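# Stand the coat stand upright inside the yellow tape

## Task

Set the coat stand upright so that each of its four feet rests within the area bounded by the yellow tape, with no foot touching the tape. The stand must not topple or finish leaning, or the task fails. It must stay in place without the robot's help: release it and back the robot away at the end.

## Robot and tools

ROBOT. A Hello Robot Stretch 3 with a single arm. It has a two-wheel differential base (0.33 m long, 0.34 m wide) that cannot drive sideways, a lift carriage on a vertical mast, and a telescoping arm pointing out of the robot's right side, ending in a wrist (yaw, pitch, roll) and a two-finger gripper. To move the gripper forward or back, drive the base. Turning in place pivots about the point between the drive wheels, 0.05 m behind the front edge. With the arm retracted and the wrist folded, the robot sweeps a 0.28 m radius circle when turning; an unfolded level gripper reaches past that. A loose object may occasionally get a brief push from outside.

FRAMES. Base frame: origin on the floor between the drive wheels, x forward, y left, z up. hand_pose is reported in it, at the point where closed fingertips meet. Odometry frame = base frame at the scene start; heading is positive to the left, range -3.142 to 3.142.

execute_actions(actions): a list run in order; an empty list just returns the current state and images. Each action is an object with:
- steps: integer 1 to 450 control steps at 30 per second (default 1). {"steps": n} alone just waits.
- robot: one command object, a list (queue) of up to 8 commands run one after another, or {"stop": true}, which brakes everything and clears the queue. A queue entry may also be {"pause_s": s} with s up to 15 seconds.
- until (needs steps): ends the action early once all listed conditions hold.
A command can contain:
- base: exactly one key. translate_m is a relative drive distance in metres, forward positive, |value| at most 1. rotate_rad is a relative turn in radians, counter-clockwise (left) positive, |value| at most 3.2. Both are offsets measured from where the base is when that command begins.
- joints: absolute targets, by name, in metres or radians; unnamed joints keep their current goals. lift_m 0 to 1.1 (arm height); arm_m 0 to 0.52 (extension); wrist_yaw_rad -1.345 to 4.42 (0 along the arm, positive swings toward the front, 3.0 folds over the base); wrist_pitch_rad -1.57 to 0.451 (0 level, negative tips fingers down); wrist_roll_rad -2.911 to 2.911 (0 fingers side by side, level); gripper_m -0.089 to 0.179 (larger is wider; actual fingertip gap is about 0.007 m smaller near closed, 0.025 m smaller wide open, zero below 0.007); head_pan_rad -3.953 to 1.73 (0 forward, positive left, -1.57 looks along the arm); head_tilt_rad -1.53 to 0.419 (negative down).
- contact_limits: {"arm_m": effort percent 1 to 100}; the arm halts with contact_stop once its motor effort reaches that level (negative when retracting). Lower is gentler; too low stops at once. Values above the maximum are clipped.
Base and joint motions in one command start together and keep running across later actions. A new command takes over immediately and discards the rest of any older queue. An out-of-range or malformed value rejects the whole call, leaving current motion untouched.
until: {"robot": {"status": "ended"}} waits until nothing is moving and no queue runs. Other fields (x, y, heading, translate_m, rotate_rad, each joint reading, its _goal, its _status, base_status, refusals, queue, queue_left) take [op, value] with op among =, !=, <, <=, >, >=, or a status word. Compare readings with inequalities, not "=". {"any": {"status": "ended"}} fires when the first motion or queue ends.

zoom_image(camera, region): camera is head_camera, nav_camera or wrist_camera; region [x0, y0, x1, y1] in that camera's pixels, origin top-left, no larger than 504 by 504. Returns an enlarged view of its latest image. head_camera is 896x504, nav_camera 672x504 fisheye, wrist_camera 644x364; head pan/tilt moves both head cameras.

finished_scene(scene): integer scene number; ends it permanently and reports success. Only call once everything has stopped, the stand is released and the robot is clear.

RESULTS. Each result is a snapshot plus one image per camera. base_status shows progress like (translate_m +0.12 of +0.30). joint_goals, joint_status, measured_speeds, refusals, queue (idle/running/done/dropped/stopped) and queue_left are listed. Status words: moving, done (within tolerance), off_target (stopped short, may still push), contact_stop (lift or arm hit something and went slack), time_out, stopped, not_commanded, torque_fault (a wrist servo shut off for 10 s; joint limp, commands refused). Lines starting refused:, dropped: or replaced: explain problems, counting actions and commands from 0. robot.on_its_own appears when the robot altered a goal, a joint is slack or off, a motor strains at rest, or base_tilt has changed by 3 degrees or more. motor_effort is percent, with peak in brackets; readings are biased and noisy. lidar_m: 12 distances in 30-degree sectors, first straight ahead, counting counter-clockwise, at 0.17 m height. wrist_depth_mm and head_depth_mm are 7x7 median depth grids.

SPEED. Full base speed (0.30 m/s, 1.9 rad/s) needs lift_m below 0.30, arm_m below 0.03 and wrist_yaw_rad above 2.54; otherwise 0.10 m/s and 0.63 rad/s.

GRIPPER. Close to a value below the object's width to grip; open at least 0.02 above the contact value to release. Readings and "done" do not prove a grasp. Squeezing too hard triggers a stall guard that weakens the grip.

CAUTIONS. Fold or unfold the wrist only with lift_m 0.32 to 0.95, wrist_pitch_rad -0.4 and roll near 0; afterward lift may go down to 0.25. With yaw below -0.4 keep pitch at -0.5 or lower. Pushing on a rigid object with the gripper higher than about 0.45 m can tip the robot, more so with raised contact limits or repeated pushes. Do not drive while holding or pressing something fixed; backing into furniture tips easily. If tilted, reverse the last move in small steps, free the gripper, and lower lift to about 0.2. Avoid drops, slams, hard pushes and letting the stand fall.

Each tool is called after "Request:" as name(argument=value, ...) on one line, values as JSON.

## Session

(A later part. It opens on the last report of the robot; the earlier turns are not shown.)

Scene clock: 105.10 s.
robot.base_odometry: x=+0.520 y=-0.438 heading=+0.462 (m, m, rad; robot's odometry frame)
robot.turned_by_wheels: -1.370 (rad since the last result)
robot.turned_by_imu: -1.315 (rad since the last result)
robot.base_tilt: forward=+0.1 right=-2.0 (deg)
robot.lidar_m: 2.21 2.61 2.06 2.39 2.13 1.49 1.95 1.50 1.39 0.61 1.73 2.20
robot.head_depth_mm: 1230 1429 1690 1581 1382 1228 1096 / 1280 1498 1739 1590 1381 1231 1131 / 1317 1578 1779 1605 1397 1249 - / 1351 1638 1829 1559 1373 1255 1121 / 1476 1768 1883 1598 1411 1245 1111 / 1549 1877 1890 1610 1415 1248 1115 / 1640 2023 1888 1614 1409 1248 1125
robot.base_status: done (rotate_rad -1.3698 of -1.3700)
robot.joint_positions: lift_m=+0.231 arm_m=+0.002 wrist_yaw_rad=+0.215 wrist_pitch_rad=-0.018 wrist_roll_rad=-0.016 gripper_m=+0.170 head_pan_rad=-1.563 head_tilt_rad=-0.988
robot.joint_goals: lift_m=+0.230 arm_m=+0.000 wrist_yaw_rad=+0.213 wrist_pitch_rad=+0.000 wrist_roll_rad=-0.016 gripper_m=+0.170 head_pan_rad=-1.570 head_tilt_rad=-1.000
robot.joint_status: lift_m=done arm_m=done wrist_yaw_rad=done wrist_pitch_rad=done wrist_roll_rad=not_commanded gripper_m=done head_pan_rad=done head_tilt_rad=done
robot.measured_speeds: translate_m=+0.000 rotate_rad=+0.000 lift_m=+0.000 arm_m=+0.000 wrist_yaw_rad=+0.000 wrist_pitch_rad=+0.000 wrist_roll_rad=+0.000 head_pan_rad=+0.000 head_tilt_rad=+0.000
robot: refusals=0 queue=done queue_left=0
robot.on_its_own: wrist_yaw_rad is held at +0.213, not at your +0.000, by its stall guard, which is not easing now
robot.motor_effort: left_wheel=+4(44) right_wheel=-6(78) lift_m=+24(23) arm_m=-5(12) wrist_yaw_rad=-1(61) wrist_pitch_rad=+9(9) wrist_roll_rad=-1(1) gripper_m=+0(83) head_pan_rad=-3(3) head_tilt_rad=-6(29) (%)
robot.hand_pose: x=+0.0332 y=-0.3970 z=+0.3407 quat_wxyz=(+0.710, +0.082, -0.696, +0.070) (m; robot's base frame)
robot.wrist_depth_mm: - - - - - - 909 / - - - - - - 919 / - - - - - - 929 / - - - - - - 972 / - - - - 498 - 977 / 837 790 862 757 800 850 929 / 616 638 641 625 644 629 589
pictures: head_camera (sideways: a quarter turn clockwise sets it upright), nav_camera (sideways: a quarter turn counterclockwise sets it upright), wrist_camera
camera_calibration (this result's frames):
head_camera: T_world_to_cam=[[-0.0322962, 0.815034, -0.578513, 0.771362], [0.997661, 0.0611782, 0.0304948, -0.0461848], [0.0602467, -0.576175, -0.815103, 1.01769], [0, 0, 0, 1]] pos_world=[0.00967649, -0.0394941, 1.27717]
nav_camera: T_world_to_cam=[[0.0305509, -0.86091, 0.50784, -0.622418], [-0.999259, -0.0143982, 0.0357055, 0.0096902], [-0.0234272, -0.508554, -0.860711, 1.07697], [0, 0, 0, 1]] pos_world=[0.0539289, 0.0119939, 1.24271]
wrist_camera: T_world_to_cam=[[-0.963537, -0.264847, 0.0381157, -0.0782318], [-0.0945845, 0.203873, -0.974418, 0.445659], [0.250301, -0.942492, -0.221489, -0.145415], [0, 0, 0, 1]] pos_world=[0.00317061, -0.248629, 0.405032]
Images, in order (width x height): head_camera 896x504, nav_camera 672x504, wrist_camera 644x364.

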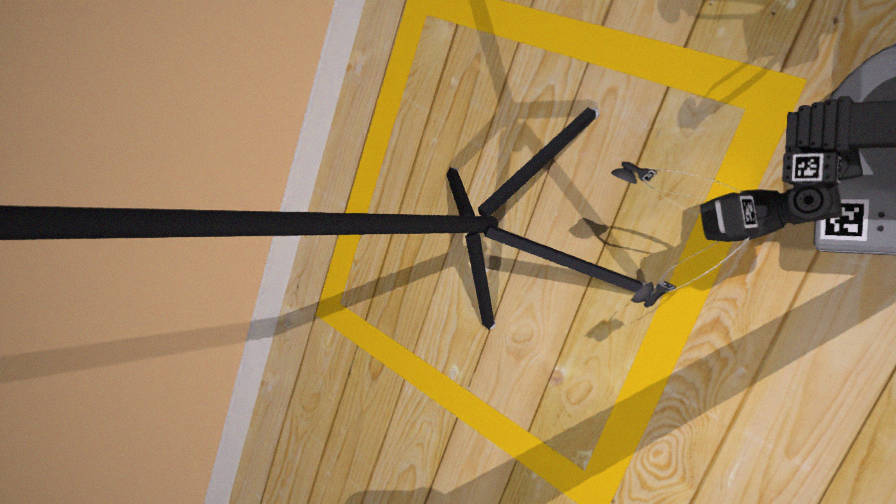

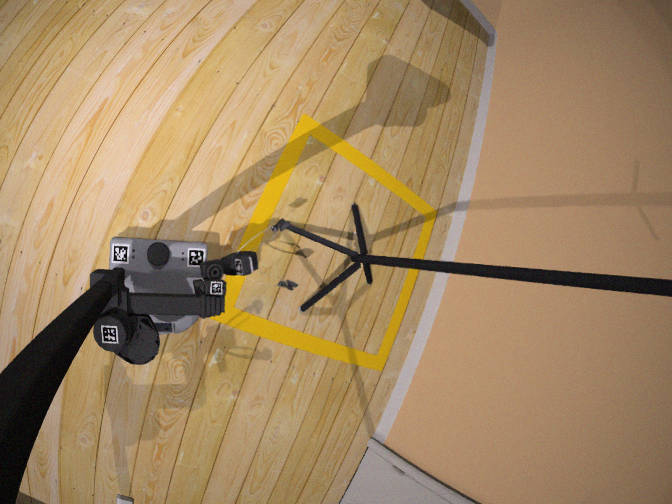

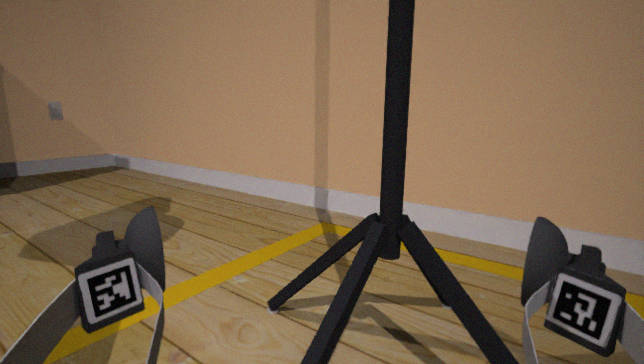

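Marginal; push further.

Request:
execute_actions(actions=[{"robot":[{"joints":{"arm_m":0.38}},{"joints":{"gripper_m":-0.05}},{"joints":{"arm_m":0.46}},{"joints":{"gripper_m":0.12}},{"joints":{"arm_m":0}},{"joints":{"wrist_yaw_rad":1.5}}],"steps":450,"until":{"robot":{"status":"ended"}}},{"steps":150,"until":{"robot":{"status":"ended"}}}])

Scene clock: 124.80 s.
robot.base_odometry: x=+0.520 y=-0.438 heading=+0.462 (m, m, rad; robot's odometry frame)
robot.turned_by_wheels: +0.000 (rad since the last result)
robot.turned_by_imu: +0.000 (rad since the last result)
robot.base_tilt: forward=+0.2 right=-2.0 (deg)
robot.lidar_m: 2.21 2.61 2.05 2.39 2.14 1.50 1.95 1.51 1.40 0.69 1.72 2.20
robot.head_depth_mm: 1238 1421 1681 1570 1382 1227 1102 / 1294 1484 1738 1579 1383 1230 1138 / 1315 1578 1790 1561 1398 1229 - / 1390 1650 1802 1532 1376 1239 1101 / 1472 1757 1881 1614 1405 1241 1113 / 1550 1876 1882 1614 1408 1246 1117 / 1638 1994 1910 1610 1410 1247 1122
robot.base_status: done (rotate_rad -1.3698 of -1.3700)
robot.joint_positions: lift_m=+0.231 arm_m=+0.002 wrist_yaw_rad=+1.496 wrist_pitch_rad=-0.018 wrist_roll_rad=-0.016 gripper_m=+0.120 head_pan_rad=-1.563 head_tilt_rad=-0.988
robot.joint_goals: lift_m=+0.230 arm_m=+0.000 wrist_yaw_rad=+1.500 wrist_pitch_rad=+0.000 wrist_roll_rad=-0.016 gripper_m=+0.120 head_pan_rad=-1.570 head_tilt_rad=-1.000
robot.joint_status: lift_m=done arm_m=done wrist_yaw_rad=done wrist_pitch_rad=done wrist_roll_rad=not_commanded gripper_m=done head_pan_rad=done head_tilt_rad=done
robot.measured_speeds: translate_m=+0.000 rotate_rad=+0.000 lift_m=+0.000 arm_m=+0.000 wrist_yaw_rad=+0.000 wrist_pitch_rad=+0.000 wrist_roll_rad=+0.000 head_pan_rad=+0.000 head_tilt_rad=+0.000
robot: refusals=0 queue=done queue_left=0
robot.motor_effort: left_wheel=+4(9) right_wheel=-5(16) lift_m=+23(25) arm_m=-4(14) wrist_yaw_rad=+2(8) wrist_pitch_rad=+9(10) wrist_roll_rad=-1(1) gripper_m=+0(100) head_pan_rad=-3(3) head_tilt_rad=-6(6) (%)
robot.hand_pose: x=+0.2337 y=-0.1662 z=+0.3405 quat_wxyz=(+0.527, +0.482, -0.509, +0.480) (m; robot's base frame)
robot.wrist_depth_mm: - - - - - - - / - - - - - - - / - - - - - - - / - - - - - - - / - - - - - - - / 827 865 823 838 843 - 850 / 627 633 635 636 644 621 643
pictures: head_camera (sideways: a quarter turn clockwise sets it upright), nav_camera (sideways: a quarter turn counterclockwise sets it upright), wrist_camera
camera_calibration (this result's frames):
head_camera: T_world_to_cam=[[-0.0322964, 0.815081, -0.578446, 0.771275], [0.997661, 0.0611755, 0.0304992, -0.0461905], [0.0602461, -0.576108, -0.81515, 1.01775], [0, 0, 0, 1]] pos_world=[0.00967647, -0.0394921, 1.27717]
nav_camera: T_world_to_cam=[[0.030551, -0.860951, 0.50777, -0.622326], [-0.999259, -0.0144009, 0.0357049, 0.00969093], [-0.0234279, -0.508484, -0.860753, 1.07703], [0, 0, 0, 1]] pos_world=[0.0539289, 0.0119987, 1.24271]
wrist_camera: T_world_to_cam=[[-0.0211519, -0.999051, 0.0380732, -0.166065], [-0.223172, -0.0324027, -0.97424, 0.408082], [0.97455, -0.0291039, -0.222275, 0.00474786], [0, 0, 0, 1]] pos_world=[0.0829328, -0.152546, 0.404947]
Images, in order (width x height): head_camera 896x504, nav_camera 672x504, wrist_camera 644x364.

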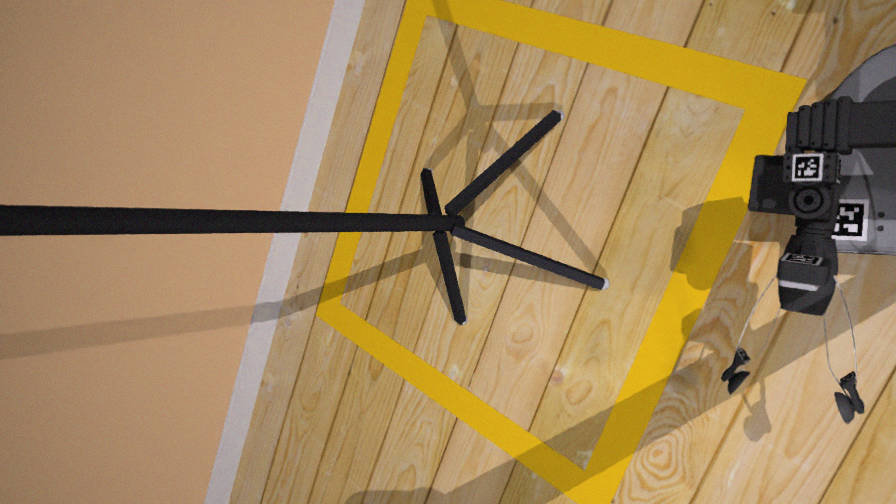

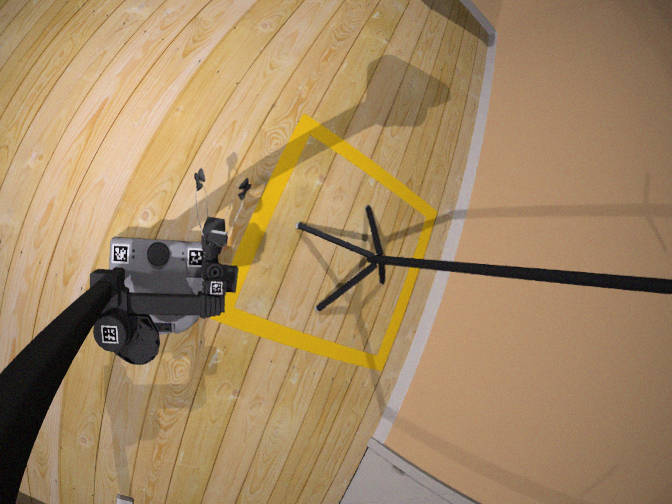

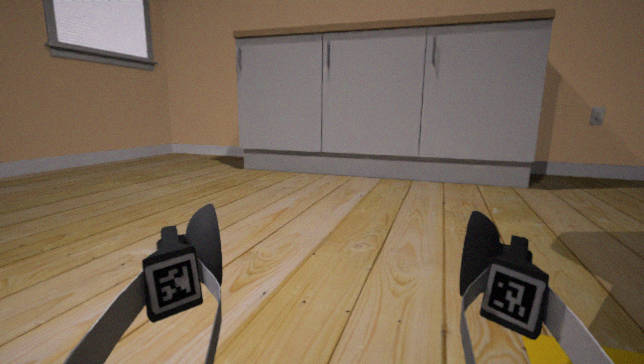

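Request:
finished_scene(scene=1)

The scene is finished: the task was done.


## Next scene

The same job, from a new start.

Request:
execute_actions(actions=[{"robot":{"joints":{"head_tilt_rad":-0.7,"wrist_pitch_rad":-0.4}},"steps":90,"until":{"robot":{"status":"ended"}}}])

Scene clock: 0.93 s.
robot.base_odometry: x=+0.000 y=+0.000 heading=+0.000 (m, m, rad; robot's odometry frame)
robot.turned_by_wheels: +0.000 (rad since the last result)
robot.turned_by_imu: +0.000 (rad since the last result)
robot.base_tilt: forward=+0.2 right=-2.0 (deg)
robot.lidar_m: 0.96 2.41 1.55 1.59 1.89 1.18 1.45 1.16 1.91 1.88 2.04 2.73
robot.head_depth_mm: 2592 2430 2657 2104 1675 1385 1180 / 2321 2415 2594 2039 1635 1366 1186 / 2651 2535 2694 2130 1589 1396 1188 / 2677 2562 2743 2140 1685 1397 1192 / 2732 2608 2792 2140 1687 1400 1193 / 2881 3204 2892 2146 1702 1403 1192 / 2922 3273 2894 2151 1705 1411 1196
robot.base_status: not_commanded
robot.joint_positions: lift_m=+0.378 arm_m=+0.002 wrist_yaw_rad=+3.021 wrist_pitch_rad=-0.423 wrist_roll_rad=-0.018 gripper_m=+0.037 head_pan_rad=-0.012 head_tilt_rad=-0.691
robot.joint_goals: lift_m=+0.378 arm_m=+0.002 wrist_yaw_rad=+3.021 wrist_pitch_rad=-0.400 wrist_roll_rad=-0.018 gripper_m=+0.037 head_pan_rad=-0.012 head_tilt_rad=-0.700
robot.joint_status: lift_m=not_commanded arm_m=not_commanded wrist_yaw_rad=not_commanded wrist_pitch_rad=done wrist_roll_rad=not_commanded gripper_m=not_commanded head_pan_rad=not_commanded head_tilt_rad=done
robot.measured_speeds: translate_m=+0.000 rotate_rad=+0.000 lift_m=+0.000 arm_m=+0.000 wrist_yaw_rad=+0.000 wrist_pitch_rad=+0.000 wrist_roll_rad=+0.000 head_pan_rad=+0.000 head_tilt_rad=+0.000
robot: refusals=0 queue=done queue_left=0
robot.motor_effort: left_wheel=-1(1) right_wheel=+0(0) lift_m=+43(45) arm_m=+0(0) wrist_yaw_rad=+0(0) wrist_pitch_rad=+12(12) wrist_roll_rad=+0(0) gripper_m=+0(0) head_pan_rad=+0(0) head_tilt_rad=-5(39) (%)
robot.hand_pose: x=+0.0056 y=+0.0753 z=+0.3896 quat_wxyz=(+0.189, +0.692, +0.109, +0.688) (m; robot's base frame)
robot.wrist_depth_mm: - - - - - - - / - - - - - - - / - - - - - - - / 877 891 907 902 927 910 922 / 747 721 - 743 785 731 732 / 626 633 - 621 - 616 628 / 548 547 - 561 552 547 551
pictures: head_camera (sideways: a quarter turn clockwise sets it upright), nav_camera (sideways: a quarter turn counterclockwise sets it upright), wrist_camera
camera_calibration (this result's frames):
head_camera: T_world_to_cam=[[-0.61063, -0.0190028, -0.791688, 1.05269], [-0.0485612, 0.998729, 0.0134829, -0.0176637], [0.790426, 0.0466784, -0.610776, 0.747501], [0, 0, 0, 1]] pos_world=[0.0511001, 0.00275317, 1.29019]
nav_camera: T_world_to_cam=[[0.675129, 0.0161587, 0.737522, -0.925613], [-0.0155581, -0.999226, 0.0361344, 0.00311726], [0.737535, -0.0358698, -0.674355, 0.830016], [0, 0, 0, 1]] pos_world=[0.0127907, 0.0478441, 1.24227]
wrist_camera: T_world_to_cam=[[0.998302, -0.0559422, 0.0162546, 0.000205403], [-0.0197746, -0.587864, -0.808718, 0.389022], [0.0547969, 0.807023, -0.587972, 0.32964], [0, 0, 0, 1]] pos_world=[-0.0105755, -0.0373233, 0.508425]
Images, in order (width x height): head_camera 896x504, nav_camera 672x504, wrist_camera 644x364.

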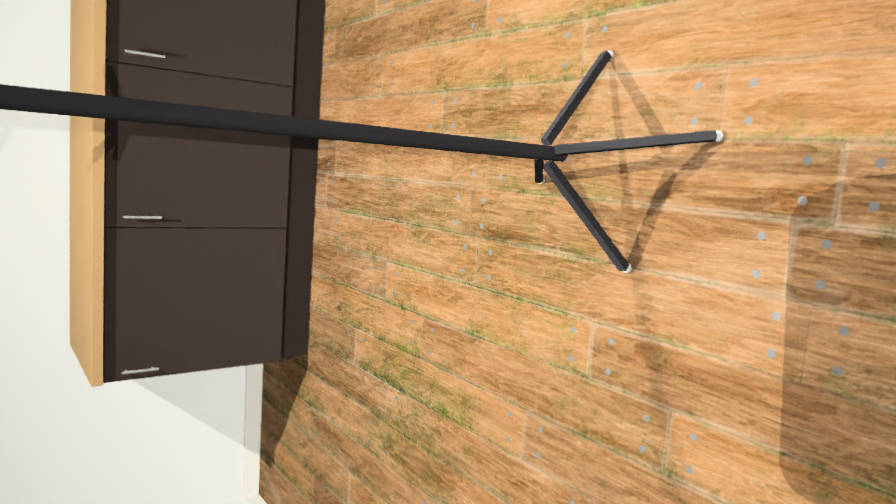

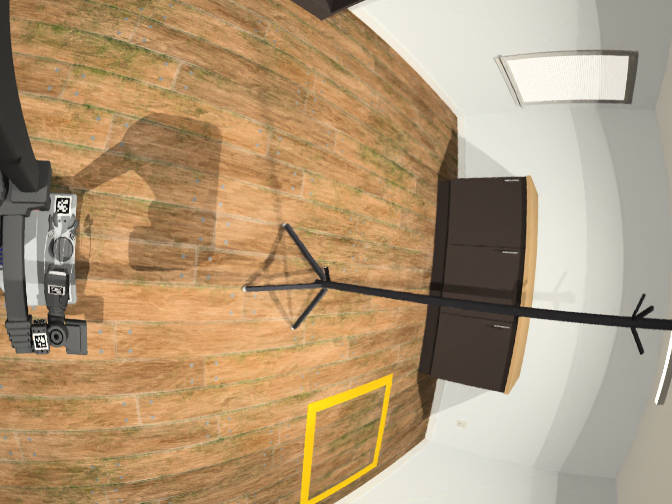

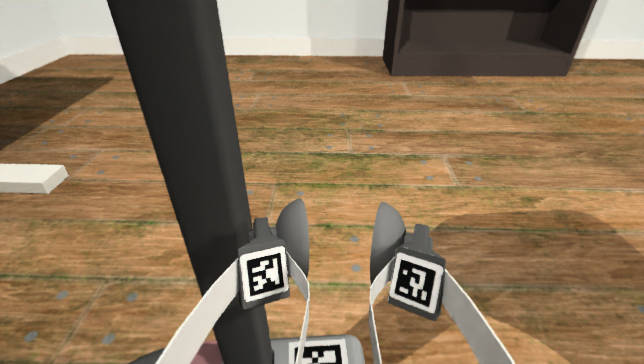

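Request:
execute_actions(actions=[{"robot":[{"joints":{"lift_m":0.29},"base":{"rotate_rad":-0.81}},{"base":{"translate_m":0.61}},{"base":{"translate_m":0.6}},{"base":{"rotate_rad":-2.64},"joints":{"head_pan_rad":-1.57,"head_tilt_rad":-1}},{"joints":{"lift_m":0.33}},{"joints":{"wrist_yaw_rad":0,"gripper_m":0.17}},{"joints":{"lift_m":0.23,"wrist_pitch_rad":0,"arm_m":0.2}}],"steps":450,"until":{"robot":{"status":"ended"}}},{"steps":300,"until":{"robot":{"status":"ended"}}}])

Scene clock: 29.53 s.
robot.base_odometry: x=+0.834 y=-0.876 heading=+2.833 (m, m, rad; robot's odometry frame)
robot.turned_by_wheels: -3.450 (rad since the last result)
robot.turned_by_imu: -3.389 (rad since the last result)
robot.base_tilt: forward=+0.1 right=-1.7 (deg)
robot.lidar_m: 1.94 1.97 1.25 1.12 1.13 1.36 1.77 1.78 2.15 0.64 2.39 2.39
robot.head_depth_mm: 2468 2167 1811 1550 1361 1212 1088 / 2455 2171 1810 1559 1367 1215 - / 2339 2052 1741 1501 1394 1196 1128 / 2458 2202 1829 1561 1354 1223 1114 / 2296 2210 1844 1572 1384 1229 1098 / 2326 2231 1851 1584 1385 1231 1104 / 2263 2238 1853 1588 1394 1235 1103
robot.base_status: done (rotate_rad -2.6399 of -2.6400)
robot.joint_positions: lift_m=+0.231 arm_m=+0.200 wrist_yaw_rad=+0.002 wrist_pitch_rad=-0.025 wrist_roll_rad=-0.018 gripper_m=+0.170 head_pan_rad=-1.563 head_tilt_rad=-0.988
robot.joint_goals: lift_m=+0.230 arm_m=+0.200 wrist_yaw_rad=+0.000 wrist_pitch_rad=+0.000 wrist_roll_rad=-0.018 gripper_m=+0.170 head_pan_rad=-1.570 head_tilt_rad=-1.000
robot.joint_status: lift_m=done arm_m=done wrist_yaw_rad=done wrist_pitch_rad=done wrist_roll_rad=not_commanded gripper_m=done head_pan_rad=done head_tilt_rad=done
robot.measured_speeds: translate_m=+0.000 rotate_rad=+0.000 lift_m=+0.000 arm_m=+0.000 wrist_yaw_rad=+0.000 wrist_pitch_rad=+0.000 wrist_roll_rad=+0.000 head_pan_rad=+0.000 head_tilt_rad=+0.000
robot: refusals=0 queue=done queue_left=0
robot.motor_effort: left_wheel=+2(12) right_wheel=-3(10) lift_m=+24(64) arm_m=+5(5) wrist_yaw_rad=-2(3) wrist_pitch_rad=+12(13) wrist_roll_rad=+0(0) gripper_m=+0(84) head_pan_rad=-3(39) head_tilt_rad=-6(28) (%)
robot.hand_pose: x=-0.0209 y=-0.6002 z=+0.3389 quat_wxyz=(+0.714, +0.010, -0.700, -0.008) (m; robot's base frame)
robot.wrist_depth_mm: - - - - - - - / - - - - - - - / - - - - - - - / - - - - - - - / - - - 993 - - - / 770 735 815 320 783 829 881 / 591 598 575 601 568 632 590
pictures: head_camera (sideways: a quarter turn clockwise sets it upright), nav_camera (sideways: a quarter turn counterclockwise sets it upright), wrist_camera
camera_calibration (this result's frames):
head_camera: T_world_to_cam=[[-0.032217, 0.815197, -0.578287, 0.771068], [0.997667, 0.0610713, 0.0305096, -0.0462041], [0.0601881, -0.575955, -0.815262, 1.0179], [0, 0, 0, 1]] pos_world=[0.00967254, -0.0394877, 1.27716]
nav_camera: T_world_to_cam=[[0.0304669, -0.861053, 0.507602, -0.622108], [-0.99926, -0.0143094, 0.0357036, 0.00969267], [-0.0234792, -0.508314, -0.860852, 1.07716], [0, 0, 0, 1]] pos_world=[0.05393, 0.0120055, 1.24271]
wrist_camera: T_world_to_cam=[[-0.997659, -0.055429, 0.0400555, -0.0597595], [-0.0516084, 0.225918, -0.972778, 0.493839], [0.0448709, -0.972568, -0.22825, -0.343832], [0, 0, 0, 1]] pos_world=[-0.0187053, -0.44928, 0.40431]
Images, in order (width x height): head_camera 896x504, nav_camera 672x504, wrist_camera 644x364.

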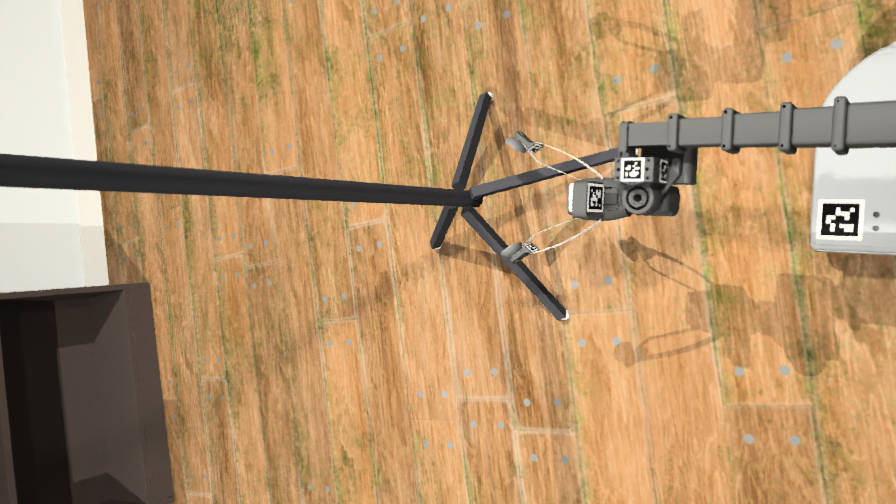

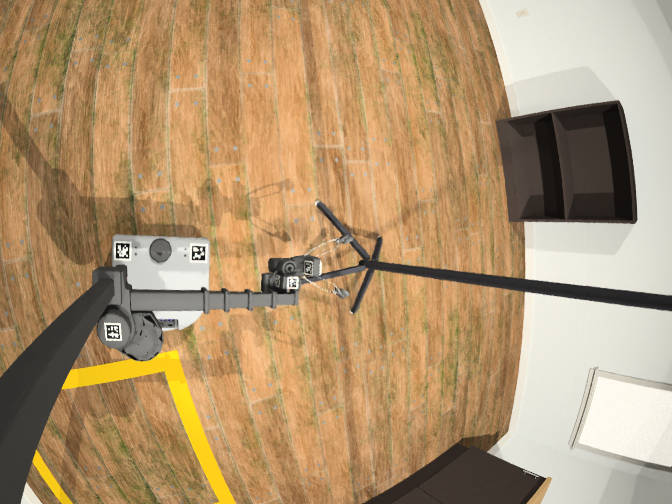

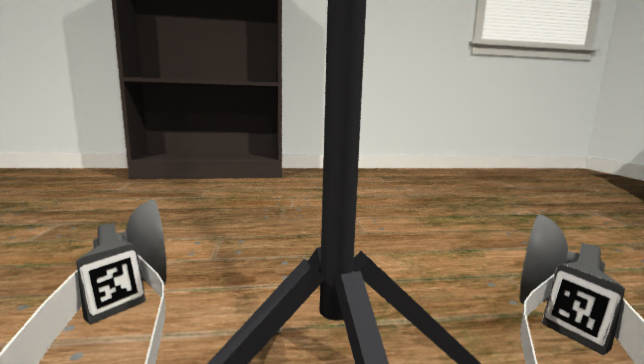

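Request:
execute_actions(actions=[{"robot":[{"joints":{"arm_m":0.42}},{"joints":{"gripper_m":-0.05}},{"base":{"rotate_rad":-1.95}}],"steps":450,"until":{"robot":{"status":"ended"}}}])

Scene clock: 42.80 s.
robot.base_odometry: x=+0.834 y=-0.876 heading=+0.884 (m, m, rad; robot's odometry frame)
robot.turned_by_wheels: -1.950 (rad since the last result)
robot.turned_by_imu: -1.792 (rad since the last result)
robot.base_tilt: forward=+0.1 right=-2.1 (deg)
robot.lidar_m: 2.68 2.32 2.82 2.39 2.39 1.46 1.14 1.12 1.20 0.64 1.77 1.91
robot.head_depth_mm: 1625 1784 1795 1548 1352 1204 1090 / 1929 2052 1828 1557 1364 1214 1123 / 2275 2181 1811 1595 1322 1218 1130 / 2203 2094 1746 1481 1374 1223 1115 / 2233 2203 1829 1572 1379 1225 1096 / 2143 2223 1854 1580 1382 1232 1106 / 1615 1789 1863 1598 1387 1235 1112
robot.base_status: done (rotate_rad -1.9496 of -1.9500)
robot.joint_positions: lift_m=+0.231 arm_m=+0.420 wrist_yaw_rad=+0.271 wrist_pitch_rad=-0.023 wrist_roll_rad=-0.017 gripper_m=-0.027 head_pan_rad=-1.563 head_tilt_rad=-0.988
robot.joint_goals: lift_m=+0.230 arm_m=+0.420 wrist_yaw_rad=+0.262 wrist_pitch_rad=+0.000 wrist_roll_rad=-0.017 gripper_m=-0.027 head_pan_rad=-1.570 head_tilt_rad=-1.000
robot.joint_status: lift_m=done arm_m=done wrist_yaw_rad=done wrist_pitch_rad=done wrist_roll_rad=not_commanded gripper_m=done head_pan_rad=done head_tilt_rad=done
robot.measured_speeds: translate_m=+0.000 rotate_rad=+0.000 lift_m=+0.000 arm_m=+0.000 wrist_yaw_rad=+0.000 wrist_pitch_rad=+0.000 wrist_roll_rad=+0.000 head_pan_rad=+0.000 head_tilt_rad=+0.000
robot: refusals=0 queue=done queue_left=0
robot.on_its_own: wrist_yaw_rad is held at +0.262, not at your +0.000, by its stall guard, which is not easing now; gripper_m is held at -0.027, not at your -0.050, by its stall guard, which is still easing
robot.motor_effort: left_wheel=+8(50) right_wheel=-13(91) lift_m=+27(27) arm_m=+3(6) wrist_yaw_rad=-8(70) wrist_pitch_rad=+11(14) wrist_roll_rad=+0(1) gripper_m=-8(100) head_pan_rad=-3(3) head_tilt_rad=-5(6) (%)
robot.hand_pose: x=+0.0471 y=-0.8110 z=+0.3393 quat_wxyz=(+0.708, +0.103, -0.693, +0.088) (m; robot's base frame)
robot.wrist_depth_mm: - - - 89 - - 983 / - - - 91 - - 955 / - - - 95 - - 971 / - - - 98 - - - / - - - 101 - - 938 / 794 780 741 105 116 813 847 / 593 614 625 109 630 635 639
pictures: head_camera (sideways: a quarter turn clockwise sets it upright), nav_camera (sideways: a quarter turn counterclockwise sets it upright), wrist_camera
camera_calibration (this result's frames):
head_camera: T_world_to_cam=[[-0.0321102, 0.815354, -0.578071, 0.770785], [0.997675, 0.0609312, 0.0305238, -0.0462227], [0.0601103, -0.575747, -0.815415, 1.01809], [0, 0, 0, 1]] pos_world=[0.00966727, -0.0394816, 1.27715]
nav_camera: T_world_to_cam=[[0.030354, -0.861191, 0.507374, -0.62181], [-0.999262, -0.0141867, 0.0357018, 0.00969505], [-0.0235481, -0.508083, -0.860986, 1.07733], [0, 0, 0, 1]] pos_world=[0.0539315, 0.0120149, 1.24271]
wrist_camera: T_world_to_cam=[[-0.947014, -0.31882, 0.0389712, -0.21925], [-0.108277, 0.202659, -0.973245, 0.529329], [0.302392, -0.925896, -0.226442, -0.526712], [0, 0, 0, 1]] pos_world=[0.0089555, -0.664855, 0.404442]
Images, in order (width x height): head_camera 896x504, nav_camera 672x504, wrist_camera 644x364.

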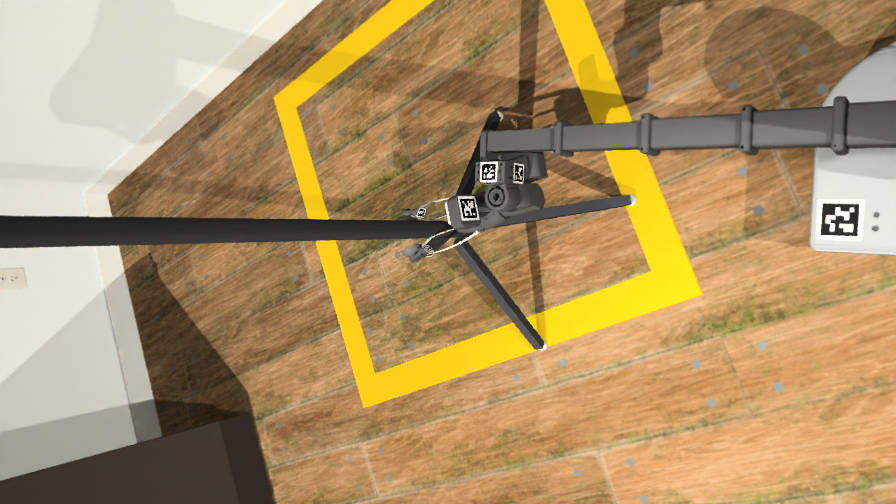

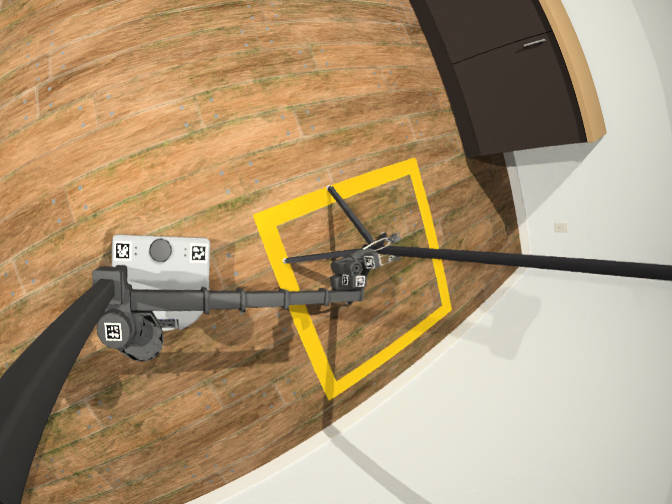

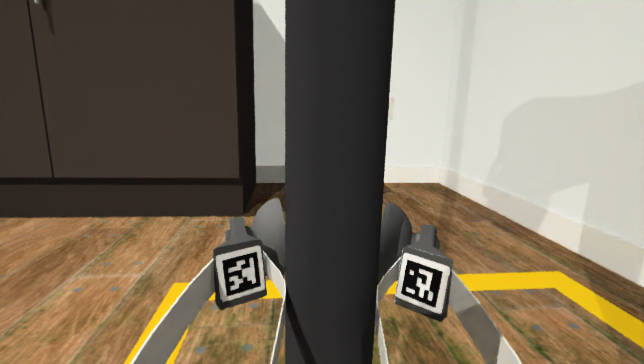

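Request:
execute_actions(actions=[{"robot":[{"base":{"translate_m":-0.14},"joints":{"arm_m":0.52,"gripper_m":-0.05}},{"joints":{"gripper_m":0.08}},{"joints":{"arm_m":0.44}},{"joints":{"gripper_m":-0.05}},{"joints":{"arm_m":0.52}},{"joints":{"gripper_m":0.15}},{"joints":{"arm_m":0}}],"steps":450,"until":{"robot":{"status":"ended"}}},{"steps":200,"until":{"robot":{"status":"ended"}}}])

Scene clock: 69.87 s.
robot.base_odometry: x=+0.746 y=-0.985 heading=+0.883 (m, m, rad; robot's odometry frame)
robot.turned_by_wheels: +0.000 (rad since the last result)
robot.turned_by_imu: -0.001 (rad since the last result)
robot.base_tilt: forward=+0.0 right=-1.9 (deg)
robot.lidar_m: 2.81 2.45 2.42 1.90 1.90 1.29 1.01 0.99 1.07 0.82 1.83 1.96
robot.head_depth_mm: 1427 1578 1692 1547 1363 1212 1088 / 1696 1873 1805 1559 1361 1213 1133 / 2064 2123 1814 1538 1373 1237 - / 2252 2063 1784 1516 1374 1242 1114 / 2282 2195 1843 1575 1377 1227 1098 / 2205 2220 1841 1581 1377 1230 1107 / 2129 2115 1858 1584 1394 1233 1107
robot.base_status: done (translate_m -0.1400 of -0.1400)
robot.joint_positions: lift_m=+0.231 arm_m=+0.002 wrist_yaw_rad=+0.297 wrist_pitch_rad=-0.023 wrist_roll_rad=-0.017 gripper_m=+0.150 head_pan_rad=-1.564 head_tilt_rad=-0.989
robot.joint_goals: lift_m=+0.230 arm_m=+0.000 wrist_yaw_rad=+0.296 wrist_pitch_rad=+0.000 wrist_roll_rad=-0.017 gripper_m=+0.150 head_pan_rad=-1.570 head_tilt_rad=-1.000
robot.joint_status: lift_m=done arm_m=done wrist_yaw_rad=done wrist_pitch_rad=done wrist_roll_rad=not_commanded gripper_m=done head_pan_rad=done head_tilt_rad=done
robot.measured_speeds: translate_m=+0.000 rotate_rad=+0.000 lift_m=+0.000 arm_m=+0.000 wrist_yaw_rad=+0.000 wrist_pitch_rad=+0.000 wrist_roll_rad=+0.000 head_pan_rad=+0.000 head_tilt_rad=+0.000
robot: refusals=0 queue=done queue_left=0
robot.on_its_own: wrist_yaw_rad is held at +0.296, not at your +0.000, by its stall guard, which is not easing now
robot.motor_effort: left_wheel=+1(40) right_wheel=-1(74) lift_m=+26(27) arm_m=-5(17) wrist_yaw_rad=-1(56) wrist_pitch_rad=+11(12) wrist_roll_rad=+0(1) gripper_m=+0(100) head_pan_rad=-3(3) head_tilt_rad=-6(6) (%)
robot.hand_pose: x=+0.0535 y=-0.3916 z=+0.3394 quat_wxyz=(+0.707, +0.112, -0.692, +0.098) (m; robot's base frame)
robot.wrist_depth_mm: - - - - - - - / - - - - - - - / - - - - - - - / - - - - - - - / - - - - - - - / 789 - 803 809 810 779 865 / 611 609 629 611 598 634 618
pictures: head_camera (sideways: a quarter turn clockwise sets it upright), nav_camera (sideways: a quarter turn counterclockwise sets it upright), wrist_camera
camera_calibration (this result's frames):
head_camera: T_world_to_cam=[[-0.0319969, 0.815761, -0.577503, 0.770045], [0.997684, 0.0607677, 0.0305611, -0.0462712], [0.0600242, -0.575188, -0.815816, 1.01862], [0, 0, 0, 1]] pos_world=[0.00966151, -0.0394649, 1.27712]
nav_camera: T_world_to_cam=[[0.0302338, -0.861549, 0.506774, -0.621028], [-0.999264, -0.014069, 0.035697, 0.00970128], [-0.0236249, -0.50748, -0.86134, 1.07779], [0, 0, 0, 1]] pos_world=[0.0539329, 0.0120492, 1.24272]
wrist_camera: T_world_to_cam=[[-0.938391, -0.343372, 0.0389635, -0.0895386], [-0.113475, 0.199673, -0.97327, 0.444155], [0.326414, -0.917729, -0.226336, -0.13839], [0, 0, 0, 1]] pos_world=[0.0115507, -0.246435, 0.404449]
Images, in order (width x height): head_camera 896x504, nav_camera 672x504, wrist_camera 644x364.

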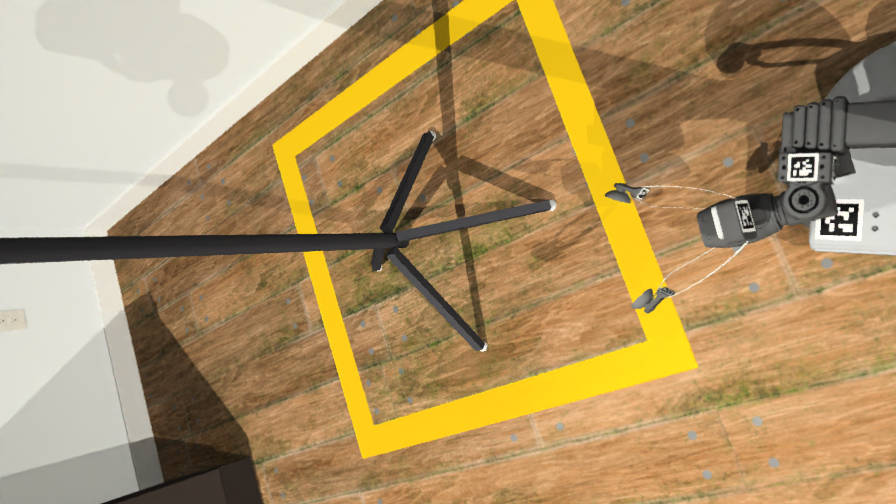

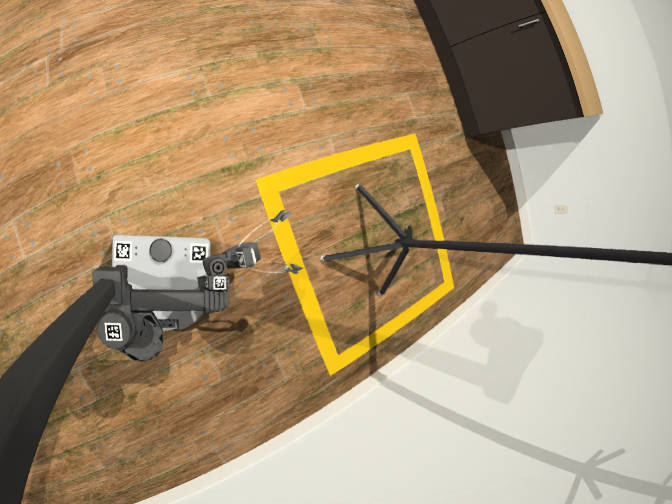

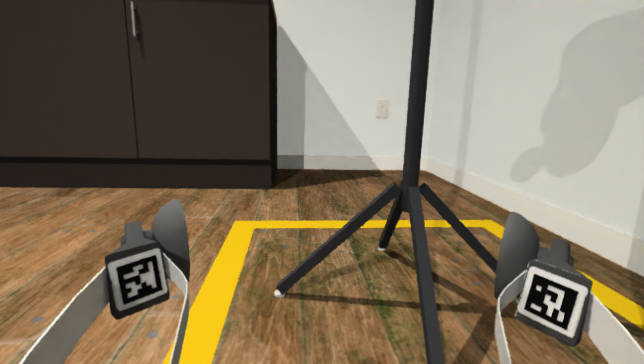

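Request:
finished_scene(scene=2)

The scene is finished: the task was done.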